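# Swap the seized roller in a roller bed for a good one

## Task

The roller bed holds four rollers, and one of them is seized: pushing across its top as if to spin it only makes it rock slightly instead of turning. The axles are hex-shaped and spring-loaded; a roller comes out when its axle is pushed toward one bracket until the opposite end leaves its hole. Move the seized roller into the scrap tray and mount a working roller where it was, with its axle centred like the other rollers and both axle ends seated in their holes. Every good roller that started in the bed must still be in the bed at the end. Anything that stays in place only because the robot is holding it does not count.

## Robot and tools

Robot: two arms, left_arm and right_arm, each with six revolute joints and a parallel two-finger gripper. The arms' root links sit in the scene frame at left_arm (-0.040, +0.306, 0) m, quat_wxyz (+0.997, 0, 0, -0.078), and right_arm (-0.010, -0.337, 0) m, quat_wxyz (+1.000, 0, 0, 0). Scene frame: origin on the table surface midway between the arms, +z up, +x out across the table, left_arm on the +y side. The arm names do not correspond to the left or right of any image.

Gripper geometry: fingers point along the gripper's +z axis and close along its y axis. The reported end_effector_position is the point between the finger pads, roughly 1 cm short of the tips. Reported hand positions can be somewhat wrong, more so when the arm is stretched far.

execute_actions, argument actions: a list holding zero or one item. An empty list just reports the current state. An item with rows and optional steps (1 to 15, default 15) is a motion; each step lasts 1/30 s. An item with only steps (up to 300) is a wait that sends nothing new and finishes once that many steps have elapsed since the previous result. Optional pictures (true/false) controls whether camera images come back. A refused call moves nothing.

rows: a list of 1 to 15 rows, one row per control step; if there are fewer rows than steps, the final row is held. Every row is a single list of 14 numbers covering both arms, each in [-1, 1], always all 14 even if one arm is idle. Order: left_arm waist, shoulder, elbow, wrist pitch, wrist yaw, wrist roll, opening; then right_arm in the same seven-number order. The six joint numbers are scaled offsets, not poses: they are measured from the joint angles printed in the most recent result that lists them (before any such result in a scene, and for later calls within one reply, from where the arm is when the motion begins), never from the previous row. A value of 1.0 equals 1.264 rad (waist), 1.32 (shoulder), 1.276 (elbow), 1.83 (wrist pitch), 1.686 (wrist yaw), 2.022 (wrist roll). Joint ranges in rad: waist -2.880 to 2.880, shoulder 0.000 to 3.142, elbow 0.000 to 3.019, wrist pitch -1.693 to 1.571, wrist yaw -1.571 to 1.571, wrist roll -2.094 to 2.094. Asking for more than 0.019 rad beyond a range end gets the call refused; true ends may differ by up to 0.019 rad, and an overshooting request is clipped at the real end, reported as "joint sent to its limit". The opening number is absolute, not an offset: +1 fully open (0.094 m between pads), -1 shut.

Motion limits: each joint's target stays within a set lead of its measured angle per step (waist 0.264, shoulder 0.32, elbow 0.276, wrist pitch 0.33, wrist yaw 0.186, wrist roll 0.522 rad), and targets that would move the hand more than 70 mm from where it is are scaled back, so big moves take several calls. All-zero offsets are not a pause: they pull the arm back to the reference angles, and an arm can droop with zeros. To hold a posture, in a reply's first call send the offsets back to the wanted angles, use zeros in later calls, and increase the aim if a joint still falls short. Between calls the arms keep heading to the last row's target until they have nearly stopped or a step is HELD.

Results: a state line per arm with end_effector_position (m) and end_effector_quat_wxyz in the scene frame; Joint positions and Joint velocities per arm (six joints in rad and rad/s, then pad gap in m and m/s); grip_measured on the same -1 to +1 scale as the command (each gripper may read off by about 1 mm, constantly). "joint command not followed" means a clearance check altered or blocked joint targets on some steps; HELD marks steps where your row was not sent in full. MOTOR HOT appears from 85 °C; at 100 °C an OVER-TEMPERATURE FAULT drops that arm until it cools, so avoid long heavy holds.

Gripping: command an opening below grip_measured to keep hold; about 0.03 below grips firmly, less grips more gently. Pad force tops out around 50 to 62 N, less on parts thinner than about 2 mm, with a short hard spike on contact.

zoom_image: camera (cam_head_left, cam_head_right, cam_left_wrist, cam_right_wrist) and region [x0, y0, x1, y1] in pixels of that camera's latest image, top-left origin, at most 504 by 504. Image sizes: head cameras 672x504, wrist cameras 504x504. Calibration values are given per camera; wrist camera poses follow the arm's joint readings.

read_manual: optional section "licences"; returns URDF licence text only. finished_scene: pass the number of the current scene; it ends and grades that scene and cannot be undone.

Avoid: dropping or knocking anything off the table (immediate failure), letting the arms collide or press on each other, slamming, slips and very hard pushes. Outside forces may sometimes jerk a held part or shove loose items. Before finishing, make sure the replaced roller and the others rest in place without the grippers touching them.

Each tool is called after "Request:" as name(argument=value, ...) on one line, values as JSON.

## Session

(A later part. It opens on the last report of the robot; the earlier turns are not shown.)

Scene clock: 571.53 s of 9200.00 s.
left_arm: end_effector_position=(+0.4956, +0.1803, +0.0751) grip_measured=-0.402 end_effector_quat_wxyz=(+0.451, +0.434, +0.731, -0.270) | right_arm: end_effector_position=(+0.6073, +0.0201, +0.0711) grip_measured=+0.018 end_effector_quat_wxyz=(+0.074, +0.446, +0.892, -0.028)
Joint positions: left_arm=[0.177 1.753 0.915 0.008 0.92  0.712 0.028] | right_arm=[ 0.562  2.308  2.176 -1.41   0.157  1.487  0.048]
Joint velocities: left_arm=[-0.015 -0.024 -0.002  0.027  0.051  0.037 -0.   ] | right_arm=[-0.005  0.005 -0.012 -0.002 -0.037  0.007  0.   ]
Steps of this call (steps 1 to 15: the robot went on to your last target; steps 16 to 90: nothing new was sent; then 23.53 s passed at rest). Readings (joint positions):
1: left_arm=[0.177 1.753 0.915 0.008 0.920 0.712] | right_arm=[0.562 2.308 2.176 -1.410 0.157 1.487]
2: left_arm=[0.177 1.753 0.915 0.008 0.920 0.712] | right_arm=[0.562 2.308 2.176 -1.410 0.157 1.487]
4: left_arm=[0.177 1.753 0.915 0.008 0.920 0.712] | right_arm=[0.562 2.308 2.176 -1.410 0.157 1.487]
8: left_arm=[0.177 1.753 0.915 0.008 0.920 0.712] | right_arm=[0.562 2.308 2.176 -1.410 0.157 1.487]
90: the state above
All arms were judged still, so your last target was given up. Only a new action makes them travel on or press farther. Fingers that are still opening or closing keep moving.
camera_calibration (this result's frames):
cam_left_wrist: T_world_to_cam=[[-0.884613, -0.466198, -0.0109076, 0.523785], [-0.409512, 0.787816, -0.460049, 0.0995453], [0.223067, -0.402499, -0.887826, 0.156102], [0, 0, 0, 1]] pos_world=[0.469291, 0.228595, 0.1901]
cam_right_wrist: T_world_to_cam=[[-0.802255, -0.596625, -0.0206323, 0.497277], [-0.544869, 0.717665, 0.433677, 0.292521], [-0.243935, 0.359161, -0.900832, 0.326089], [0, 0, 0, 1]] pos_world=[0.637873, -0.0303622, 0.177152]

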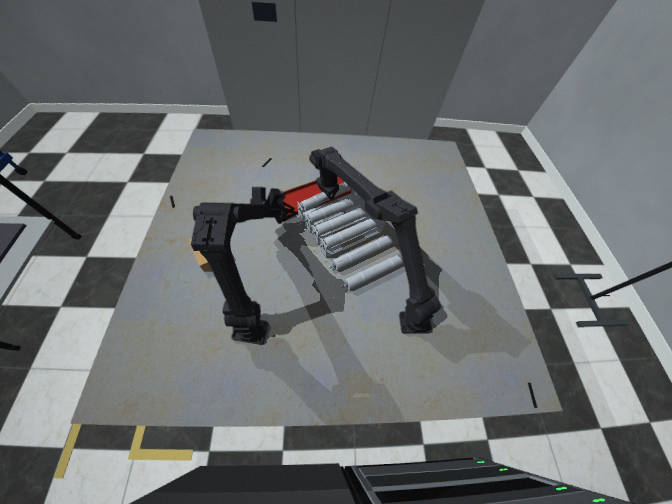

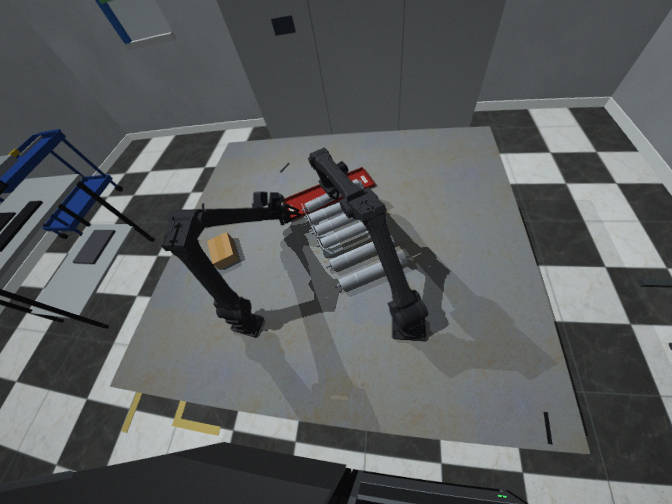

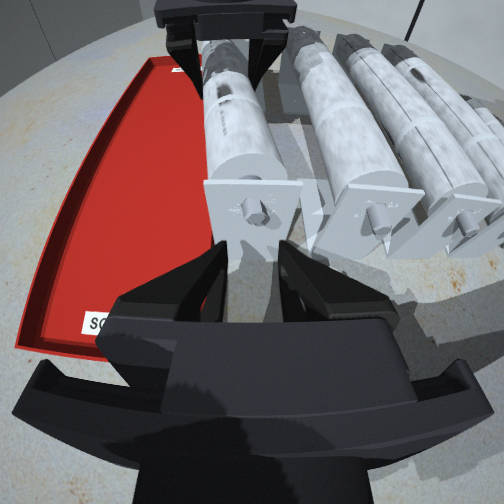

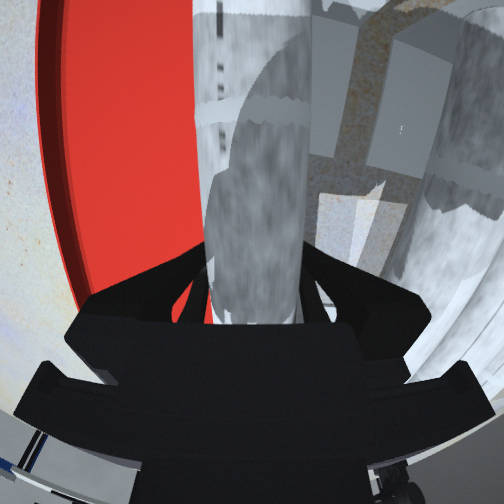

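Request:
execute_actions(actions=[{"rows":[[0,0.01,0.01,0,0,0,-0.4,-0.01,-0.025,0.105,-0.02,0.01,-0.01,-0.05]],"steps":15}], pictures=false)

Request:
execute_actions(actions=[{"rows":[[0,0.0,0.01,0,0,0,-0.4,-0.025,-0.025,0.08,-0.0,0.015,-0.02,-0.05]],"steps":15}])

Scene clock: 584.03 s of 9200.00 s.
left_arm: end_effector_position=(+0.4956, +0.1803, +0.0751) grip_measured=-0.402 end_effector_quat_wxyz=(+0.451, +0.434, +0.731, -0.270) | right_arm: end_effector_position=(+0.6073, +0.0194, +0.0716) grip_measured=+0.018 end_effector_quat_wxyz=(+0.073, +0.445, +0.892, -0.033)
Joint positions: left_arm=[0.177 1.753 0.915 0.008 0.92  0.712 0.028] | right_arm=[ 0.562  2.314  2.188 -1.425  0.16   1.487  0.048]
Joint velocities: left_arm=[-0.005  0.005 -0.022  0.002  0.022 -0.022 -0.001] | right_arm=[ 0.005 -0.005  0.007 -0.002 -0.066 -0.022  0.   ]
Steps of this call (steps 1 to 90: nothing new was sent; then 9.00 s passed at rest; steps 91 to 105: all 15 steps of this action). Readings (joint positions):
91: left_arm=[0.177 1.753 0.915 0.008 0.920 0.712] | right_arm=[0.562 2.309 2.178 -1.413 0.158 1.487]
92: left_arm=[0.177 1.753 0.915 0.008 0.920 0.712] | right_arm=[0.562 2.311 2.182 -1.417 0.160 1.487]
94: left_arm=[0.177 1.753 0.915 0.008 0.920 0.712] | right_arm=[0.562 2.313 2.186 -1.422 0.160 1.487]
98: left_arm=[0.177 1.753 0.915 0.008 0.920 0.712] | right_arm=[0.562 2.314 2.188 -1.425 0.160 1.487]
105: the state above

Scene clock: 584.53 s of 9200.00 s.
left_arm: end_effector_position=(+0.4956, +0.1803, +0.0751) grip_measured=-0.402 end_effector_quat_wxyz=(+0.451, +0.434, +0.731, -0.270) | right_arm: end_effector_position=(+0.6076, +0.0188, +0.0714) grip_measured=+0.018 end_effector_quat_wxyz=(+0.075, +0.445, +0.892, -0.034)
Joint positions: left_arm=[0.177 1.753 0.915 0.008 0.92  0.712 0.028] | right_arm=[ 0.562  2.315  2.188 -1.425  0.164  1.487  0.048]
Joint velocities: left_arm=[-0.015 -0.015 -0.002  0.002 -0.051  0.007 -0.001] | right_arm=[-0.005 -0.005  0.002 -0.012 -0.007  0.037 -0.001]
Steps of this call (steps 1 to 15: all 15 steps of this action). Readings (joint positions):
1: left_arm=[0.177 1.753 0.915 0.008 0.920 0.712] | right_arm=[0.562 2.315 2.188 -1.425 0.162 1.487]
2: left_arm=[0.177 1.753 0.915 0.008 0.920 0.712] | right_arm=[0.562 2.315 2.188 -1.425 0.164 1.487]
4: left_arm=[0.177 1.753 0.915 0.008 0.920 0.712] | right_arm=[0.562 2.315 2.188 -1.425 0.164 1.487]
8: left_arm=[0.177 1.753 0.915 0.008 0.920 0.712] | right_arm=[0.562 2.315 2.188 -1.425 0.164 1.487]
15: the state above
camera_calibration (this result's frames):
cam_left_wrist: T_world_to_cam=[[-0.884613, -0.466198, -0.0109076, 0.523785], [-0.409512, 0.787816, -0.460049, 0.0995453], [0.223067, -0.402499, -0.887826, 0.156102], [0, 0, 0, 1]] pos_world=[0.469291, 0.228595, 0.1901]
cam_right_wrist: T_world_to_cam=[[-0.802422, -0.596656, -0.0109461, 0.496162], [-0.543068, 0.722504, 0.427861, 0.292677], [-0.247377, 0.34927, -0.903778, 0.329402], [0, 0, 0, 1]] pos_world=[0.638561, -0.0304719, 0.177912]

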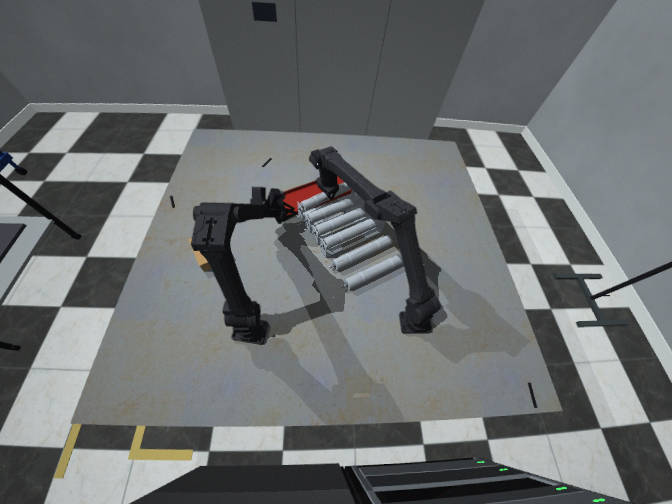

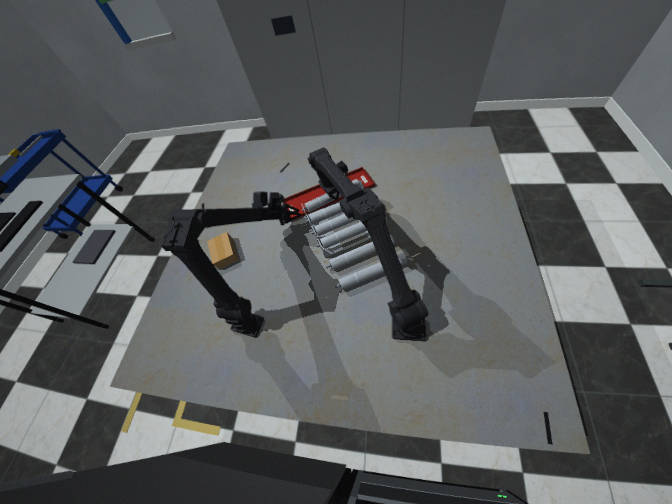

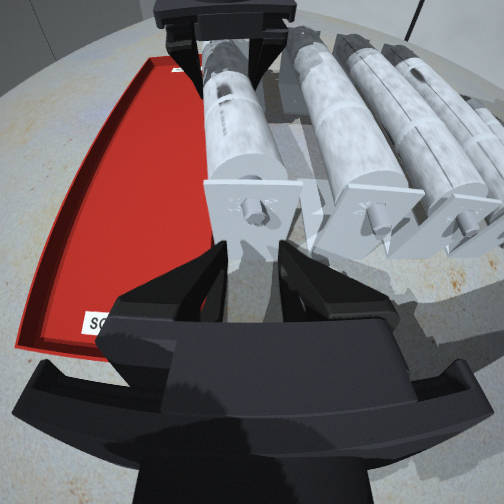

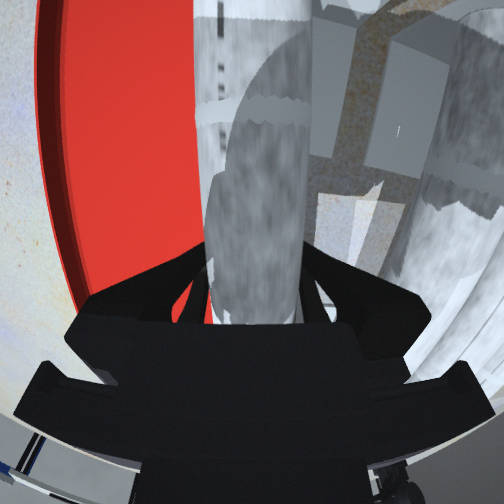

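Request:
zoom_image(camera="cam_head_left", region=[270,150,390,240])

Region (270, 150, 390, 240) of cam_head_left's 672x504 image, scaled by 4.200, with more detail than that image has; it fills the top 378 rows of this view, and the rest is white.

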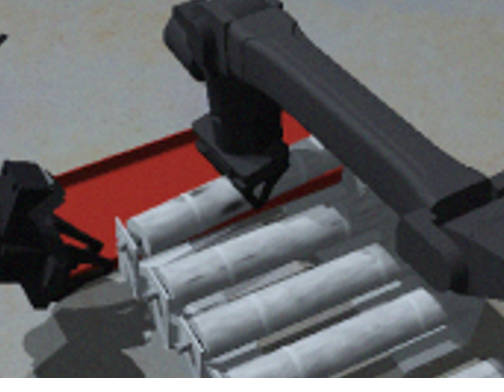

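Request:
execute_actions(actions=[{"rows":[[0,0.0,0.01,0,0,0,-0.4,0.005,-0.05,0.075,0.01,0.0,-0.01,-0.05]],"steps":15}], pictures=false)

Scene clock: 601.07 s of 9200.00 s.
left_arm: end_effector_position=(+0.4956, +0.1803, +0.0751) grip_measured=-0.402 end_effector_quat_wxyz=(+0.451, +0.434, +0.731, -0.270) | right_arm: end_effector_position=(+0.6078, +0.0203, +0.0713) grip_measured=+0.018 end_effector_quat_wxyz=(+0.074, +0.444, +0.892, -0.031)
Joint positions: left_arm=[0.177 1.753 0.915 0.008 0.92  0.712 0.028] | right_arm=[ 0.563  2.315  2.188 -1.421  0.16   1.485  0.048]
Joint velocities: left_arm=[-0.005 -0.005 -0.002  0.002  0.007  0.007  0.001] | right_arm=[-0.005 -0.015 -0.017 -0.002  0.007 -0.022  0.001]
Steps of this call (steps 1 to 15: the robot went on to your last target; steps 16 to 90: nothing new was sent; then 13.03 s passed at rest; steps 91 to 105: all 15 steps of this action). Readings (joint positions):
91: left_arm=[0.177 1.753 0.915 0.008 0.920 0.712] | right_arm=[0.563 2.315 2.188 -1.423 0.161 1.487]
92: left_arm=[0.177 1.753 0.915 0.008 0.920 0.712] | right_arm=[0.563 2.315 2.188 -1.422 0.160 1.487]
94: left_arm=[0.177 1.753 0.915 0.008 0.920 0.712] | right_arm=[0.563 2.315 2.188 -1.421 0.160 1.486]
98: left_arm=[0.177 1.753 0.915 0.008 0.920 0.712] | right_arm=[0.563 2.315 2.188 -1.421 0.160 1.485]
105: the state above

Request:
execute_actions(actions=[{"rows":[[0,0.0,0.01,0,0,0,-0.4,0.0,-0.058,0.05,0.0,0.0,-0.01,-0.05]],"steps":15}], pictures=false)

Scene clock: 608.00 s of 9200.00 s.
left_arm: end_effector_position=(+0.4956, +0.1803, +0.0751) grip_measured=-0.402 end_effector_quat_wxyz=(+0.451, +0.434, +0.731, -0.270) | right_arm: end_effector_position=(+0.6076, +0.0206, +0.0713) grip_measured=+0.018 end_effector_quat_wxyz=(+0.074, +0.444, +0.892, -0.031)
Joint positions: left_arm=[0.177 1.753 0.915 0.008 0.92  0.712 0.028] | right_arm=[ 0.563  2.315  2.188 -1.421  0.159  1.485  0.048]
Joint velocities: left_arm=[-0.005 -0.005  0.012 -0.027  0.037  0.007  0.001] | right_arm=[-0.005  0.005 -0.002 -0.007 -0.007 -0.051  0.001]
Steps of this call (steps 1 to 15: the robot went on to your last target; steps 16 to 90: nothing new was sent; then 3.43 s passed at rest; steps 91 to 105: all 15 steps of this action). Readings (joint positions):
91: left_arm=[0.177 1.753 0.915 0.008 0.920 0.712] | right_arm=[0.563 2.315 2.188 -1.421 0.160 1.485]
92: left_arm=[0.177 1.753 0.915 0.008 0.920 0.712] | right_arm=[0.563 2.315 2.188 -1.421 0.159 1.485]
94: left_arm=[0.177 1.753 0.915 0.008 0.920 0.712] | right_arm=[0.563 2.315 2.188 -1.421 0.159 1.485]
98: left_arm=[0.177 1.753 0.915 0.008 0.920 0.712] | right_arm=[0.563 2.315 2.188 -1.421 0.159 1.485]
105: the state above

Request:
execute_actions(actions=[{"rows":[[0,0.0,0.01,0,0,0,-0.4,0.0,-0.07,0.03,0.0,0.0,-0.01,-0.05]],"steps":15}], pictures=false)

Scene clock: 613.00 s of 9200.00 s.
left_arm: end_effector_position=(+0.4956, +0.1803, +0.0751) grip_measured=-0.402 end_effector_quat_wxyz=(+0.451, +0.434, +0.731, -0.270) | right_arm: end_effector_position=(+0.6075, +0.0208, +0.0712) grip_measured=+0.018 end_effector_quat_wxyz=(+0.073, +0.444, +0.892, -0.031)
Joint positions: left_arm=[0.177 1.753 0.915 0.008 0.92  0.712 0.028] | right_arm=[ 0.563  2.315  2.188 -1.421  0.157  1.485  0.048]
Joint velocities: left_arm=[ 0.015  0.005 -0.022 -0.007 -0.007 -0.007 -0.   ] | right_arm=[-0.005 -0.005  0.007  0.012  0.007 -0.022  0.001]
Steps of this call (steps 1 to 15: the robot went on to your last target; steps 16 to 90: nothing new was sent; then 1.50 s passed at rest; steps 91 to 105: all 15 steps of this action). Readings (joint positions):
91: left_arm=[0.177 1.753 0.915 0.008 0.920 0.712] | right_arm=[0.563 2.315 2.188 -1.421 0.158 1.485]
92: left_arm=[0.177 1.753 0.915 0.008 0.920 0.712] | right_arm=[0.563 2.315 2.188 -1.421 0.157 1.485]
94: left_arm=[0.177 1.753 0.915 0.008 0.920 0.712] | right_arm=[0.563 2.315 2.188 -1.421 0.157 1.485]
98: left_arm=[0.177 1.753 0.915 0.008 0.920 0.712] | right_arm=[0.563 2.315 2.188 -1.421 0.157 1.485]
105: the state above

Request:
execute_actions(actions=[{"rows":[[0,0.0,0.01,0,0,0,-1,0.0,-0.04,0.06,0.0,0.0,-0.01,-0.05]],"steps":10}], pictures=false)

Request:
execute_actions(actions=[{"rows":[[-0.01,0.02,0.04,-0.008,0,0,-1,0.0,-0.04,0.06,0.0,0.0,-0.01,-0.05],[-0.013,0.025,0.045,-0.01,0,0,-1,0.0,-0.04,0.06,0.0,0.0,-0.01,-0.05],[-0.017,0.03,0.05,-0.012,0,0,-1,0.0,-0.04,0.06,0.0,0.0,-0.01,-0.05]],"steps":15}])

Scene clock: 632.77 s of 9200.00 s.
left_arm: end_effector_position=(+0.4956, +0.1803, +0.0751) grip_measured=-0.997 end_effector_quat_wxyz=(+0.451, +0.434, +0.731, -0.270) | right_arm: end_effector_position=(+0.6074, +0.0209, +0.0712) grip_measured=+0.018 end_effector_quat_wxyz=(+0.073, +0.444, +0.892, -0.031)
Joint positions: left_arm=[0.177 1.753 0.915 0.008 0.92  0.712 0.   ] | right_arm=[ 0.563  2.315  2.188 -1.421  0.156  1.485  0.048]
Joint velocities: left_arm=[-0.005 -0.005  0.007 -0.002  0.007 -0.007 -0.   ] | right_arm=[-0.005 -0.015  0.002 -0.007 -0.066  0.051 -0.   ]
Steps of this call (steps 1 to 15: the robot went on to your last target; steps 16 to 90: nothing new was sent; then 16.43 s passed at rest; steps 91 to 100: all 10 steps of this action). Readings (joint positions):
91: left_arm=[0.177 1.753 0.915 0.008 0.920 0.712] | right_arm=[0.563 2.315 2.188 -1.421 0.157 1.485]
92: left_arm=[0.177 1.753 0.915 0.008 0.920 0.712] | right_arm=[0.563 2.315 2.188 -1.421 0.156 1.485]
94: left_arm=[0.177 1.753 0.915 0.008 0.920 0.712] | right_arm=[0.563 2.315 2.188 -1.421 0.156 1.485]
98: left_arm=[0.177 1.753 0.915 0.008 0.920 0.712] | right_arm=[0.563 2.315 2.188 -1.421 0.156 1.485]
100: the state above

Scene clock: 633.27 s of 9200.00 s.
left_arm: end_effector_position=(+0.5072, +0.1741, +0.0824) grip_measured=-0.997 end_effector_quat_wxyz=(+0.455, +0.441, +0.725, -0.269) | right_arm: end_effector_position=(+0.6074, +0.0209, +0.0712) grip_measured=+0.018 end_effector_quat_wxyz=(+0.073, +0.444, +0.893, -0.030)
Joint positions: left_arm=[ 0.165  1.764  0.952 -0.002  0.92   0.712  0.   ] | right_arm=[ 0.563  2.315  2.188 -1.421  0.156  1.484  0.048]
Joint velocities: left_arm=[-0.005  0.005 -0.017 -0.007 -0.007 -0.037 -0.   ] | right_arm=[-0.005 -0.005 -0.007 -0.002 -0.081 -0.007 -0.001]
Steps of this call (steps 1 to 15: all 15 steps of this action). Readings (joint positions):
1: left_arm=[0.177 1.753 0.917 0.007 0.920 0.712] | right_arm=[0.563 2.315 2.188 -1.421 0.156 1.485]
2: left_arm=[0.176 1.755 0.921 0.004 0.920 0.712] | right_arm=[0.563 2.315 2.188 -1.421 0.156 1.485]
4: left_arm=[0.173 1.760 0.936 -0.001 0.920 0.712] | right_arm=[0.563 2.315 2.188 -1.421 0.156 1.485]
8: left_arm=[0.166 1.764 0.952 -0.002 0.920 0.712] | right_arm=[0.563 2.315 2.188 -1.421 0.156 1.484]
15: the state above
camera_calibration (this result's frames):
cam_left_wrist: T_world_to_cam=[[-0.889784, -0.455702, -0.0248891, 0.533176], [-0.392925, 0.792668, -0.466142, 0.103793], [0.232151, -0.404986, -0.88436, 0.153037], [0, 0, 0, 1]] pos_world=[0.479667, 0.222674, 0.196993]
cam_right_wrist: T_world_to_cam=[[-0.800303, -0.599409, -0.0149492, 0.496314], [-0.545047, 0.716879, 0.43475, 0.291948], [-0.249876, 0.35608, -0.900427, 0.329567], [0, 0, 0, 1]] pos_world=[0.638678, -0.0291483, 0.177246]

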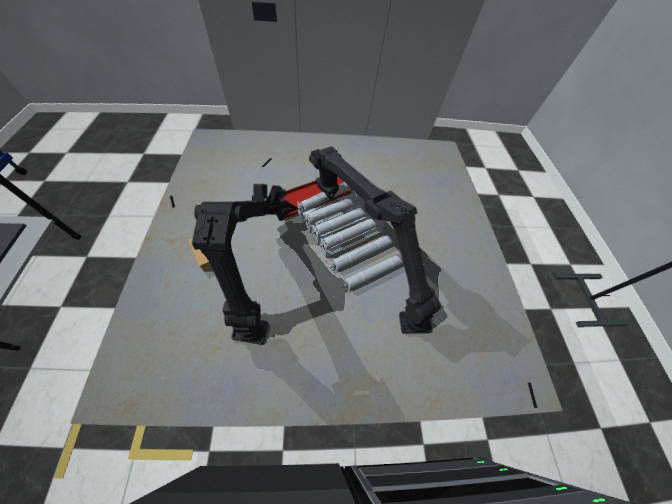

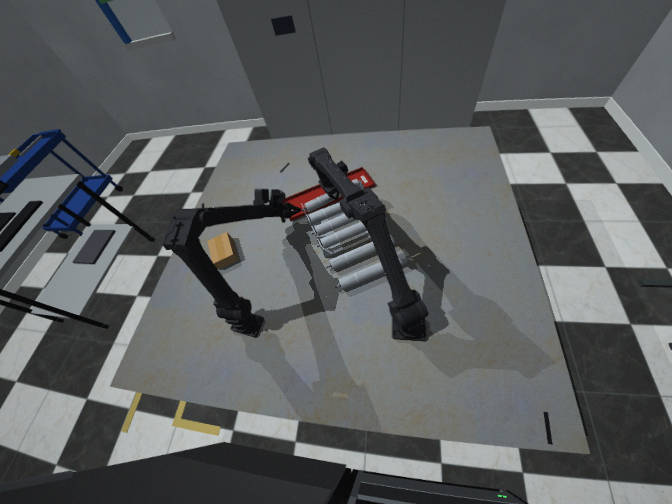

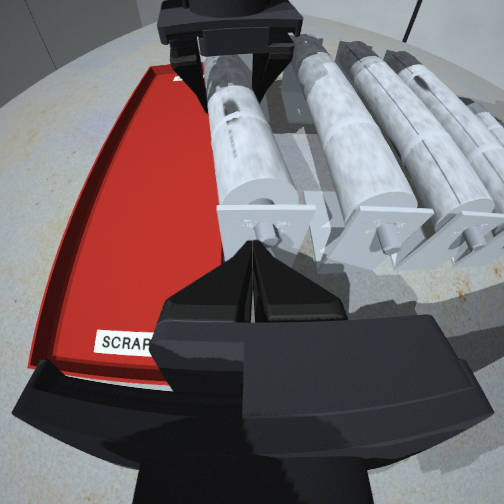

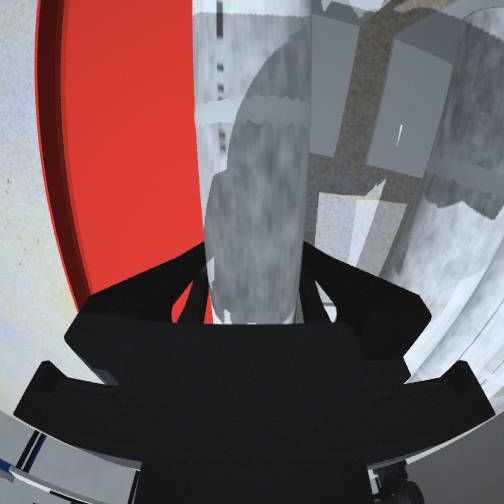

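Request:
execute_actions(actions=[{"rows":[[0.005,0.0,-0.02,0,0,0,-1,0.0,-0.04,0.06,0.0,0.0,-0.01,-0.05]],"steps":12}])

Scene clock: 640.00 s of 9200.00 s.
left_arm: end_effector_position=(+0.4965, +0.1750, +0.0729) grip_measured=-0.997 end_effector_quat_wxyz=(+0.446, +0.436, +0.731, -0.275) | right_arm: end_effector_position=(+0.6073, +0.0211, +0.0712) grip_measured=+0.018 end_effector_quat_wxyz=(+0.072, +0.444, +0.893, -0.030)
Joint positions: left_arm=[ 0.167  1.763  0.925 -0.002  0.92   0.712  0.   ] | right_arm=[ 0.563  2.315  2.188 -1.421  0.155  1.484  0.048]
Joint velocities: left_arm=[-0.015  0.005 -0.002 -0.007  0.022  0.037  0.   ] | right_arm=[-0.005 -0.005 -0.012 -0.017 -0.022 -0.007 -0.001]
Steps of this call (steps 1 to 15: the robot went on to your last target; steps 16 to 90: nothing new was sent; then 3.33 s passed at rest; steps 91 to 102: all 12 steps of this action). Readings (joint positions):
91: left_arm=[0.166 1.764 0.950 -0.002 0.920 0.712] | right_arm=[0.563 2.315 2.188 -1.421 0.156 1.484]
92: left_arm=[0.167 1.763 0.947 -0.002 0.920 0.712] | right_arm=[0.563 2.315 2.188 -1.421 0.156 1.484]
94: left_arm=[0.167 1.763 0.937 -0.002 0.920 0.712] | right_arm=[0.563 2.315 2.188 -1.421 0.155 1.484]
98: left_arm=[0.167 1.763 0.926 -0.002 0.920 0.712] | right_arm=[0.563 2.315 2.188 -1.421 0.155 1.484]
102: the state above
camera_calibration (this result's frames):
cam_left_wrist: T_world_to_cam=[[-0.889258, -0.457402, -0.00203973, 0.522229], [-0.406222, 0.79179, -0.456127, 0.100437], [0.210248, -0.404786, -0.889912, 0.158692], [0, 0, 0, 1]] pos_world=[0.471832, 0.22358, 0.188099]
cam_right_wrist: T_world_to_cam=[[-0.800298, -0.599414, -0.0150101, 0.496326], [-0.544883, 0.716589, 0.435434, 0.291698], [-0.250249, 0.356656, -0.900095, 0.329683], [0, 0, 0, 1]] pos_world=[0.638654, -0.0291063, 0.17718]

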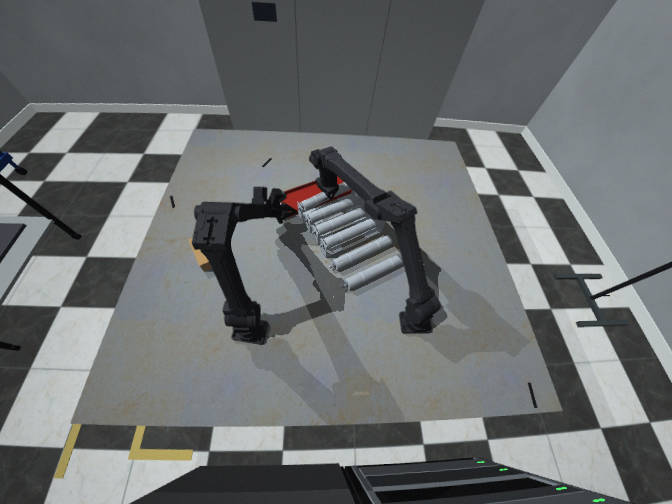

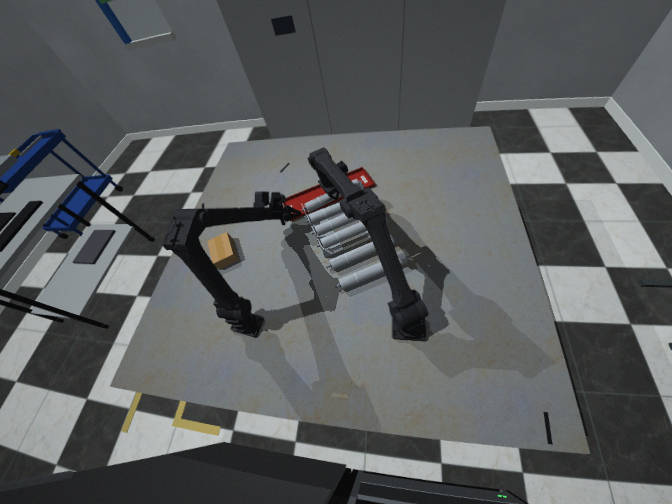

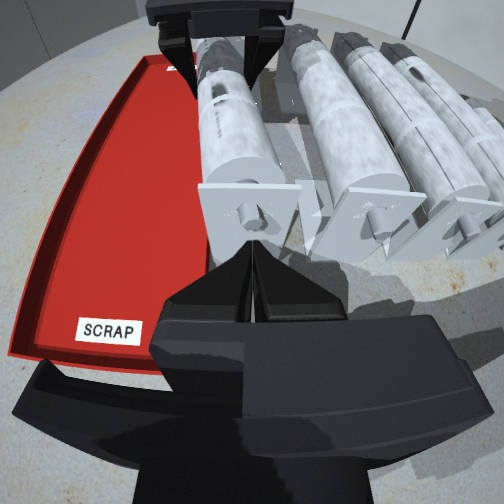

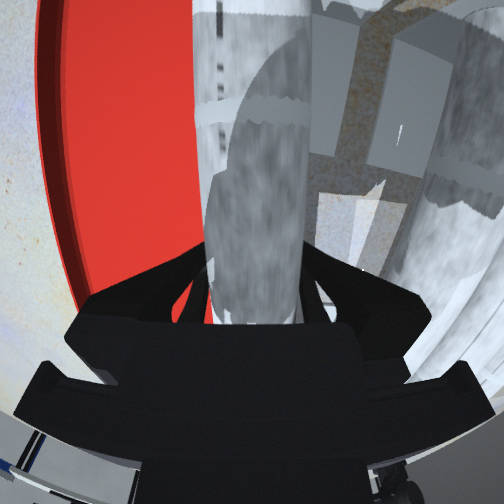

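Request:
execute_actions(actions=[{"rows":[[-0.01,0.02,0.03,0,0,0,-1,0.0,-0.04,0.06,0.0,0.0,-0.01,-0.05],[-0.013,0.02,0.034,0,0,0,-1,0.0,-0.04,0.06,0.0,0.0,-0.01,-0.05],[-0.019,0.027,0.037,0,0,0,-1,0.0,-0.04,0.06,0.0,0.0,-0.01,-0.05]],"steps":15}])

Scene clock: 647.23 s of 9200.00 s.
left_arm: end_effector_position=(+0.5000, +0.1684, +0.0728) grip_measured=-0.997 end_effector_quat_wxyz=(+0.446, +0.441, +0.728, -0.276) | right_arm: end_effector_position=(+0.6075, +0.0208, +0.0712) grip_measured=+0.018 end_effector_quat_wxyz=(+0.072, +0.444, +0.893, -0.030)
Joint positions: left_arm=[ 0.155  1.772  0.939 -0.002  0.918  0.712  0.   ] | right_arm=[ 0.563  2.315  2.188 -1.421  0.155  1.484  0.048]
Joint velocities: left_arm=[-0.015  0.005 -0.007 -0.012  0.007 -0.022  0.   ] | right_arm=[ 0.005 -0.024  0.007  0.002 -0.007 -0.081 -0.   ]
Steps of this call (steps 1 to 15: the robot went on to your last target; steps 16 to 90: nothing new was sent; then 3.73 s passed at rest; steps 91 to 105: all 15 steps of this action). Readings (joint positions):
91: left_arm=[0.167 1.763 0.926 -0.002 0.920 0.712] | right_arm=[0.563 2.315 2.188 -1.421 0.155 1.484]
92: left_arm=[0.167 1.763 0.927 -0.002 0.920 0.712] | right_arm=[0.563 2.315 2.188 -1.421 0.155 1.484]
94: left_arm=[0.163 1.765 0.934 -0.002 0.920 0.712] | right_arm=[0.563 2.315 2.188 -1.421 0.155 1.484]
98: left_arm=[0.157 1.770 0.939 -0.002 0.918 0.712] | right_arm=[0.563 2.315 2.188 -1.421 0.155 1.484]
105: the state above
camera_calibration (this result's frames):
cam_left_wrist: T_world_to_cam=[[-0.894474, -0.44708, -0.00595792, 0.523429], [-0.395294, 0.796951, -0.45674, 0.100743], [0.208948, -0.406187, -0.88958, 0.156102], [0, 0, 0, 1]] pos_world=[0.4754, 0.217134, 0.187997]
cam_right_wrist: T_world_to_cam=[[-0.800527, -0.599109, -0.0150101, 0.496427], [-0.54461, 0.716796, 0.435434, 0.291771], [-0.250113, 0.356752, -0.900095, 0.329716], [0, 0, 0, 1]] pos_world=[0.638771, -0.0293537, 0.17718]

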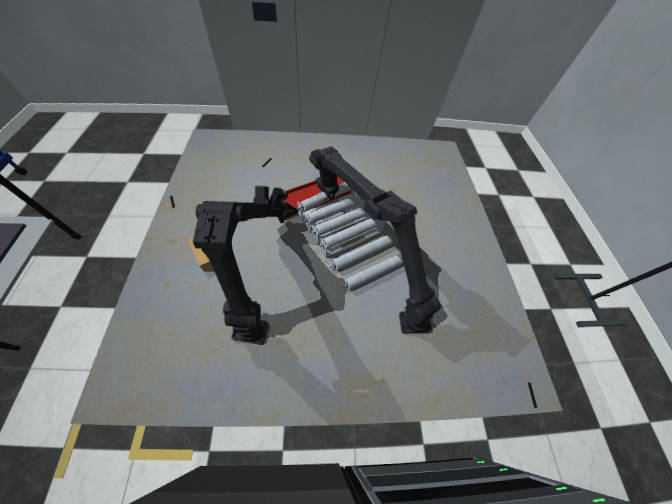

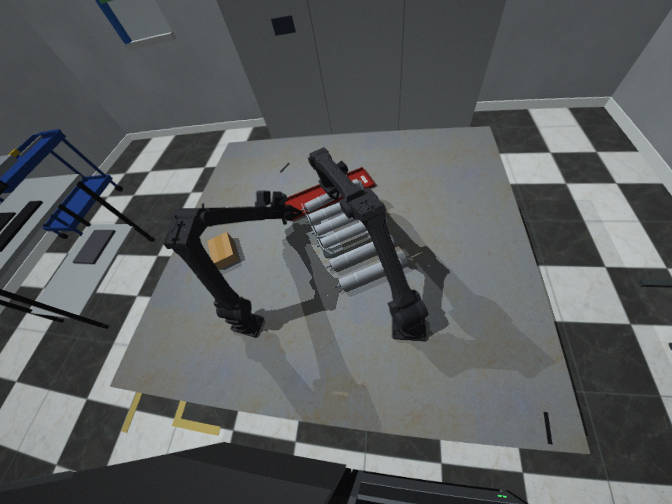

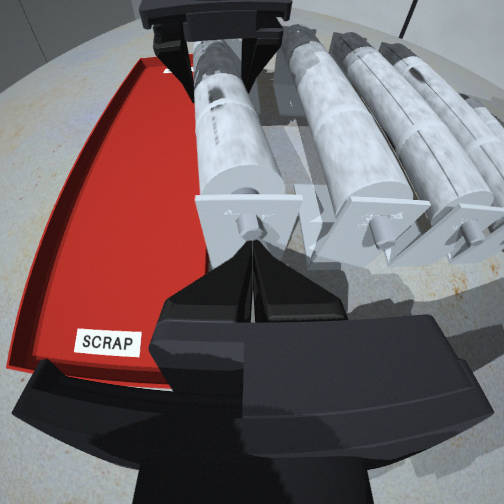

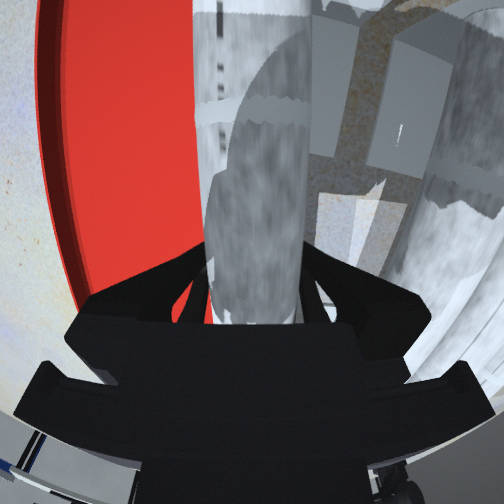

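Request:
execute_actions(actions=[{"rows":[[0.0,0.01,0.035,0,0,0,-1,0.0,-0.04,0.06,0.0,0.0,-0.0,-0.05],[0.0,0.01,0.035,0,0,0,-1,0.0,-0.04,0.06,0.0,0.0,-0.0,-0.05],[0.0,0.01,0.035,0,0,0,-1,0.0,-0.04,0.06,0.0,0.0,-0.0,-0.05],[0.0,0.01,0.035,0,0,0,-1,0.0,-0.04,0.06,0.0,0.0,-0.0,-0.05],[0.0,0.01,0.035,0,0,0,-1,0.0,-0.04,0.06,0.0,0.0,-0.0,-0.05],[0.0,0.01,0.035,0,0,0,-1,0.0,-0.04,0.06,0.0,0.0,-0.0,-0.05],[-0.02,0.01,0.04,0,0.01,0,-1,0.0,-0.04,0.06,0.0,0.0,-0.0,-0.05]],"steps":15}])

Scene clock: 658.73 s of 9200.00 s.
left_arm: end_effector_position=(+0.5007, +0.1680, +0.0736) grip_measured=-0.997 end_effector_quat_wxyz=(+0.447, +0.442, +0.727, -0.276) | right_arm: end_effector_position=(+0.6075, +0.0208, +0.0712) grip_measured=+0.018 end_effector_quat_wxyz=(+0.072, +0.444, +0.893, -0.030)
Joint positions: left_arm=[ 0.154  1.772  0.941 -0.002  0.92   0.712  0.   ] | right_arm=[ 0.563  2.315  2.188 -1.421  0.155  1.484  0.048]
Joint velocities: left_arm=[-0.015  0.005  0.002  0.002 -0.037 -0.095 -0.   ] | right_arm=[-0.005 -0.005 -0.002 -0.007 -0.037 -0.037  0.001]
Steps of this call (steps 1 to 15: the robot went on to your last target; steps 16 to 90: nothing new was sent; then 8.00 s passed at rest; steps 91 to 105: all 15 steps of this action). Readings (joint positions):
91: left_arm=[0.155 1.772 0.939 -0.002 0.918 0.712] | right_arm=[0.563 2.315 2.188 -1.421 0.155 1.484]
92: left_arm=[0.155 1.772 0.940 -0.002 0.918 0.712] | right_arm=[0.563 2.315 2.188 -1.421 0.155 1.484]
94: left_arm=[0.155 1.772 0.940 -0.002 0.918 0.712] | right_arm=[0.563 2.315 2.188 -1.421 0.155 1.484]
98: left_arm=[0.154 1.772 0.941 -0.002 0.920 0.712] | right_arm=[0.563 2.315 2.188 -1.421 0.155 1.484]
105: the state above
camera_calibration (this result's frames):
cam_left_wrist: T_world_to_cam=[[-0.895089, -0.44583, -0.0071559, 0.524113], [-0.393302, 0.796986, -0.458396, 0.100818], [0.21007, -0.40749, -0.888719, 0.156121], [0, 0, 0, 1]] pos_world=[0.475984, 0.216933, 0.188713]
cam_right_wrist: T_world_to_cam=[[-0.800527, -0.599109, -0.0150101, 0.496427], [-0.54461, 0.716796, 0.435434, 0.291771], [-0.250113, 0.356752, -0.900095, 0.329716], [0, 0, 0, 1]] pos_world=[0.638771, -0.0293537, 0.17718]

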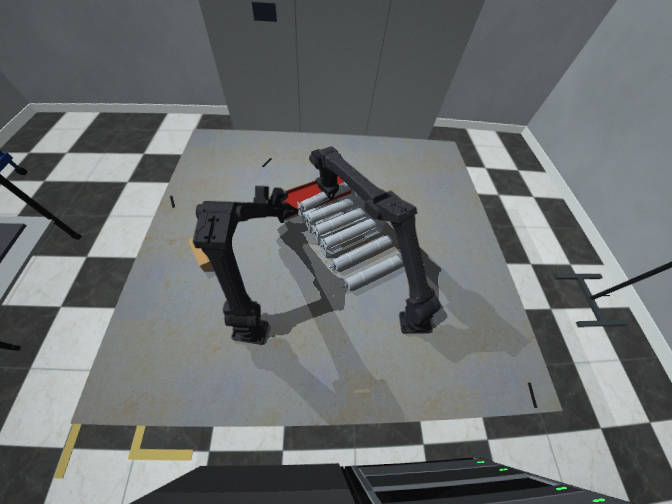

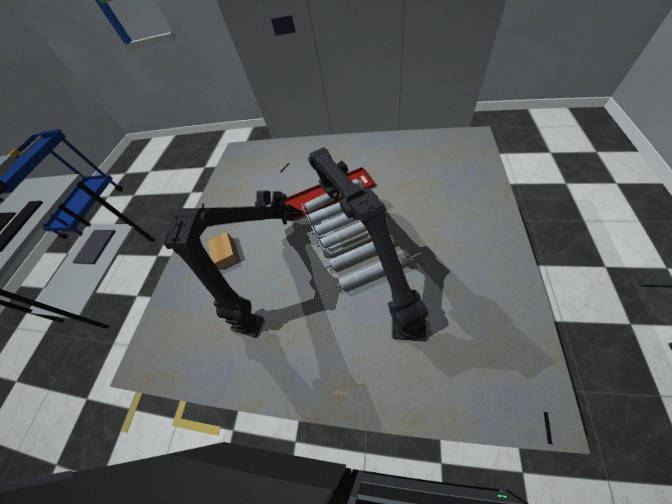

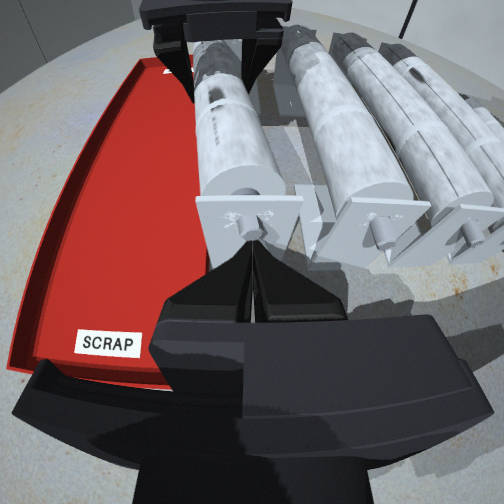

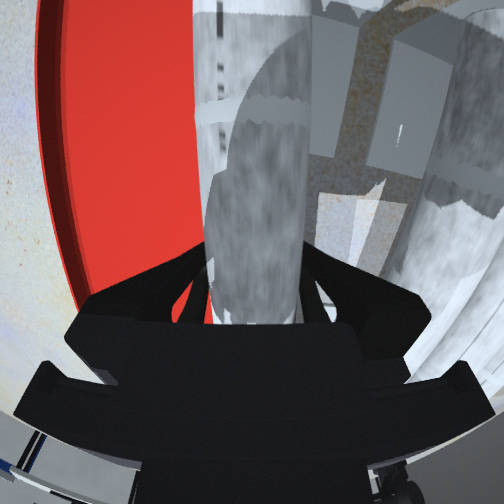

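Back off slightly and raise with q2.

Request:
execute_actions(actions=[{"rows":[[0.011,0.01,0.015,0,0,0,-1,0.0,-0.04,0.06,0.0,0.0,-0.0,-0.05],[0.011,0.01,0.015,0,0,0,-1,0.0,-0.04,0.06,0.0,0.0,-0.0,-0.05],[0.011,0.01,0.015,0,0,0,-1,0.0,-0.04,0.06,0.0,0.0,-0.0,-0.05],[0.011,0.01,0.015,0,0,0,-1,0.0,-0.04,0.06,0.0,0.0,-0.0,-0.05],[0.011,0.01,0.015,0,0,0,-1,0.0,-0.04,0.06,0.0,0.0,-0.0,-0.05],[0.011,-0.007,0.015,0,0,0,-1,0.0,-0.04,0.06,0.0,0.0,-0.0,-0.05]],"steps":15}], pictures=false)

Scene clock: 669.27 s of 9200.00 s.
left_arm: end_effector_position=(+0.5016, +0.1714, +0.0736) grip_measured=-0.997 end_effector_quat_wxyz=(+0.447, +0.440, +0.729, -0.275) | right_arm: end_effector_position=(+0.6074, +0.0210, +0.0712) grip_measured=+0.018 end_effector_quat_wxyz=(+0.072, +0.444, +0.893, -0.030)
Joint positions: left_arm=[ 0.16   1.772  0.941 -0.002  0.92   0.712  0.   ] | right_arm=[ 0.563  2.315  2.188 -1.421  0.154  1.484  0.048]
Joint velocities: left_arm=[-0.015 -0.005 -0.007 -0.007 -0.022  0.007 -0.001] | right_arm=[-0.015 -0.015  0.002 -0.007 -0.066 -0.066 -0.001]
Steps of this call (steps 1 to 15: the robot went on to your last target; steps 16 to 90: nothing new was sent; then 7.03 s passed at rest; steps 91 to 105: all 15 steps of this action). Readings (joint positions):
91: left_arm=[0.155 1.772 0.941 -0.002 0.920 0.712] | right_arm=[0.563 2.315 2.188 -1.421 0.155 1.484]
92: left_arm=[0.156 1.772 0.941 -0.002 0.920 0.712] | right_arm=[0.563 2.315 2.188 -1.421 0.155 1.484]
94: left_arm=[0.158 1.772 0.941 -0.002 0.920 0.712] | right_arm=[0.563 2.315 2.188 -1.421 0.155 1.484]
98: left_arm=[0.160 1.772 0.941 -0.002 0.920 0.712] | right_arm=[0.563 2.315 2.188 -1.421 0.154 1.484]
105: the state above

Request:
execute_actions(actions=[{"rows":[[0,-0.018,0.015,0,0,0,-1,0.0,-0.04,0.06,0.0,0.005,-0.0,-0.05]],"steps":12}], pictures=false)

Scene clock: 673.43 s of 9200.00 s.
left_arm: end_effector_position=(+0.5019, +0.1714, +0.0759) grip_measured=-0.997 end_effector_quat_wxyz=(+0.449, +0.440, +0.728, -0.273) | right_arm: end_effector_position=(+0.6077, +0.0205, +0.0713) grip_measured=+0.018 end_effector_quat_wxyz=(+0.073, +0.444, +0.892, -0.031)
Joint positions: left_arm=[ 0.16   1.768  0.941 -0.002  0.919  0.712  0.   ] | right_arm=[ 0.563  2.315  2.188 -1.421  0.157  1.484  0.048]
Joint velocities: left_arm=[ 0.005  0.005 -0.032 -0.012 -0.081 -0.022  0.   ] | right_arm=[-0.005 -0.005 -0.002  0.002 -0.066 -0.051  0.001]
Steps of this call (steps 1 to 15: the robot went on to your last target; steps 16 to 90: nothing new was sent; then 0.77 s passed at rest; steps 91 to 102: all 12 steps of this action). Readings (joint positions):
91: left_arm=[0.160 1.772 0.941 -0.002 0.920 0.712] | right_arm=[0.563 2.315 2.188 -1.421 0.155 1.484]
92: left_arm=[0.160 1.771 0.941 -0.002 0.920 0.712] | right_arm=[0.563 2.315 2.188 -1.421 0.156 1.484]
94: left_arm=[0.160 1.768 0.941 -0.002 0.919 0.712] | right_arm=[0.563 2.315 2.188 -1.421 0.157 1.484]
98: left_arm=[0.160 1.768 0.941 -0.002 0.919 0.712] | right_arm=[0.563 2.315 2.188 -1.421 0.157 1.484]
102: the state above

Request:
execute_actions(actions=[{"rows":[[0,-0.018,0.015,0,0,0,-1,0.0,-0.04,0.06,0.0,0.003,-0.0,-0.05],[0,-0.018,0.015,0,0,0,-1,0.0,-0.04,0.06,0.0,0.003,-0.0,-0.05],[0,-0.018,0.015,0,0,0,-1,0.0,-0.04,0.06,0.0,0.003,-0.0,-0.05],[0,-0.018,0.015,0,0,0,-1,0.0,-0.04,0.06,0.0,0.003,-0.0,-0.05],[0,-0.018,0.015,0,0,0,-1,0.0,-0.04,0.06,0.0,0.003,-0.0,-0.05],[-0.015,0,0.02,0,0.005,0,-1,0.0,-0.04,0.06,0.0,0.003,-0.0,-0.05],[-0.015,0,0.02,0,0.005,0,-1,0.0,-0.04,0.06,0.0,0.003,-0.0,-0.05],[-0.015,0,0.02,0,0.005,0,-1,0.0,-0.04,0.06,0.0,0.003,-0.0,-0.05],[-0.02,0,0.025,0,0.005,0,-1,0.0,-0.04,0.06,0.0,0.003,-0.0,-0.05],[-0.03,0.01,0.035,0,0.005,0,-1,0.0,-0.04,0.06,0.0,0.003,-0.0,-0.05]],"steps":15}])

Scene clock: 685.83 s of 9200.00 s.
left_arm: end_effector_position=(+0.5015, +0.1697, +0.0756) grip_measured=-0.997 end_effector_quat_wxyz=(+0.448, +0.441, +0.728, -0.274) | right_arm: end_effector_position=(+0.6077, +0.0205, +0.0713) grip_measured=+0.018 end_effector_quat_wxyz=(+0.073, +0.444, +0.892, -0.031)
Joint positions: left_arm=[ 0.157  1.768  0.941 -0.002  0.917  0.712  0.   ] | right_arm=[ 0.563  2.315  2.188 -1.421  0.157  1.484  0.048]
Joint velocities: left_arm=[ 0.005 -0.005 -0.002 -0.007 -0.022  0.022  0.001] | right_arm=[-0.005 -0.005 -0.012 -0.012 -0.066 -0.051 -0.   ]
Steps of this call (steps 1 to 15: the robot went on to your last target; steps 16 to 90: nothing new was sent; then 8.90 s passed at rest; steps 91 to 105: all 15 steps of this action). Readings (joint positions):
91: left_arm=[0.160 1.768 0.941 -0.002 0.919 0.712] | right_arm=[0.563 2.315 2.188 -1.421 0.157 1.484]
92: left_arm=[0.160 1.768 0.941 -0.002 0.919 0.712] | right_arm=[0.563 2.315 2.188 -1.421 0.157 1.484]
94: left_arm=[0.160 1.768 0.941 -0.002 0.919 0.712] | right_arm=[0.563 2.315 2.188 -1.421 0.157 1.484]
98: left_arm=[0.160 1.768 0.941 -0.002 0.919 0.712] | right_arm=[0.563 2.315 2.188 -1.421 0.157 1.484]
105: the state above
camera_calibration (this result's frames):
cam_left_wrist: T_world_to_cam=[[-0.893048, -0.449807, -0.0117913, 0.525656], [-0.394937, 0.796128, -0.458481, 0.101626], [0.215615, -0.404789, -0.888626, 0.155097], [0, 0, 0, 1]] pos_world=[0.476131, 0.218318, 0.190615]
cam_right_wrist: T_world_to_cam=[[-0.800541, -0.599094, -0.0148274, 0.496391], [-0.545101, 0.717667, 0.433381, 0.29252], [-0.248995, 0.355022, -0.901089, 0.329367], [0, 0, 0, 1]] pos_world=[0.638845, -0.0294797, 0.177377]

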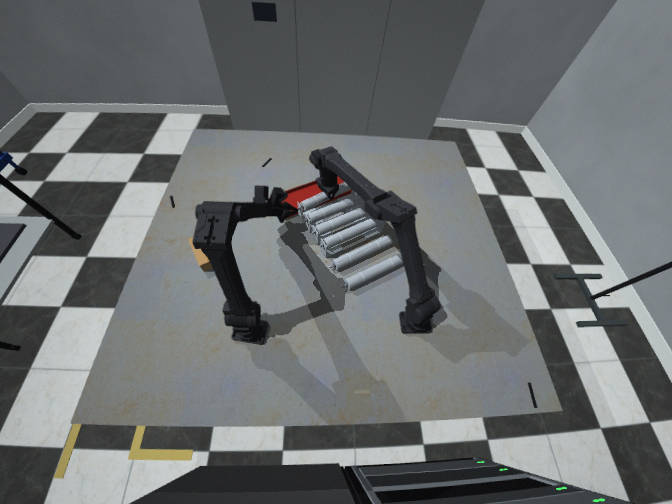

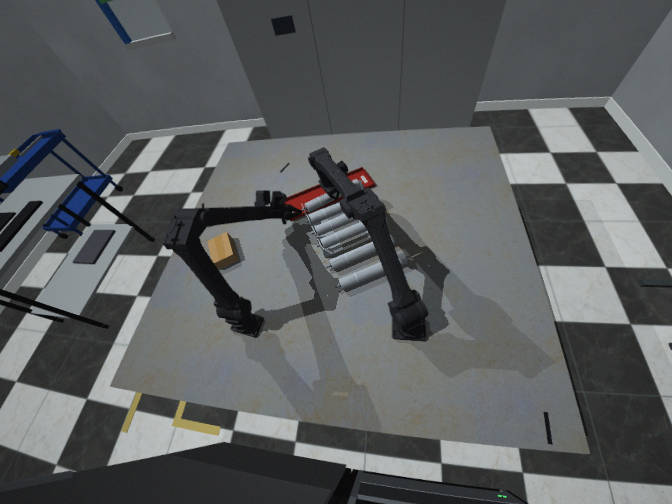

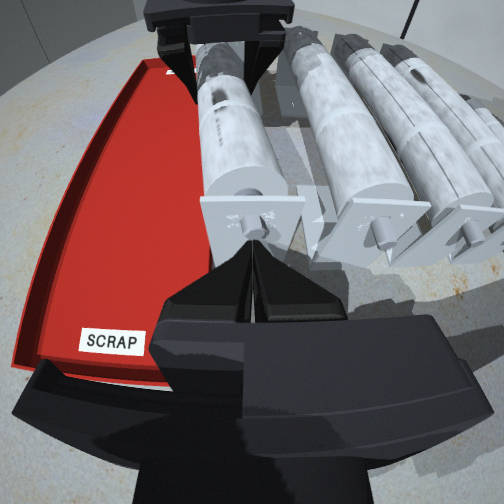

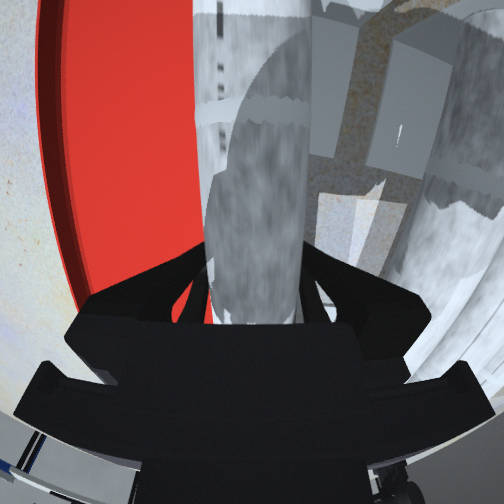

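Request:
execute_actions(actions=[{"rows":[[0.016,0,0.01,0,0,0,-1,0.0,-0.04,0.06,0.0,0.003,-0.0,-0.05],[0.016,0,0.01,0,0,0,-1,0.0,-0.04,0.06,0.0,0.003,-0.0,-0.05],[0.016,0,0.01,0,0,0,-1,0.0,-0.04,0.06,0.0,0.003,-0.0,-0.05],[0.016,0,0.01,0,0,0,-1,0.0,-0.04,0.06,0.0,0.003,-0.0,-0.05],[0.016,0,0.01,0,0,0,-1,0.0,-0.04,0.06,0.0,0.003,-0.0,-0.05],[0.016,0,0.01,0,0,0,-1,0.0,-0.04,0.06,0.0,0.003,-0.0,-0.05],[0.016,-0.02,0.01,0,0,0,-1,0.0,-0.04,0.06,0.0,0.003,-0.0,-0.05]],"steps":15}], pictures=false)

Scene clock: 692.97 s of 9200.00 s.
left_arm: end_effector_position=(+0.5044, +0.1773, +0.0858) grip_measured=-0.997 end_effector_quat_wxyz=(+0.457, +0.439, +0.726, -0.266) | right_arm: end_effector_position=(+0.6077, +0.0205, +0.0713) grip_measured=+0.018 end_effector_quat_wxyz=(+0.073, +0.444, +0.892, -0.031)
Joint positions: left_arm=[ 0.171  1.748  0.941 -0.002  0.917  0.712  0.   ] | right_arm=[ 0.563  2.315  2.188 -1.421  0.157  1.484  0.048]
Joint velocities: left_arm=[-0.015 -0.034  0.027 -0.002 -0.022  0.037 -0.   ] | right_arm=[-0.005 -0.024  0.022 -0.012 -0.022  0.022 -0.   ]
Steps of this call (steps 1 to 15: the robot went on to your last target; steps 16 to 90: nothing new was sent; then 3.63 s passed at rest; steps 91 to 105: all 15 steps of this action). Readings (joint positions):
91: left_arm=[0.159 1.768 0.941 -0.002 0.917 0.712] | right_arm=[0.563 2.315 2.188 -1.421 0.157 1.484]
92: left_arm=[0.160 1.768 0.941 -0.002 0.917 0.712] | right_arm=[0.563 2.315 2.188 -1.421 0.157 1.484]
94: left_arm=[0.165 1.768 0.941 -0.002 0.917 0.712] | right_arm=[0.563 2.315 2.188 -1.421 0.157 1.484]
98: left_arm=[0.171 1.766 0.941 -0.002 0.917 0.712] | right_arm=[0.563 2.315 2.188 -1.421 0.157 1.484]
105: the state above


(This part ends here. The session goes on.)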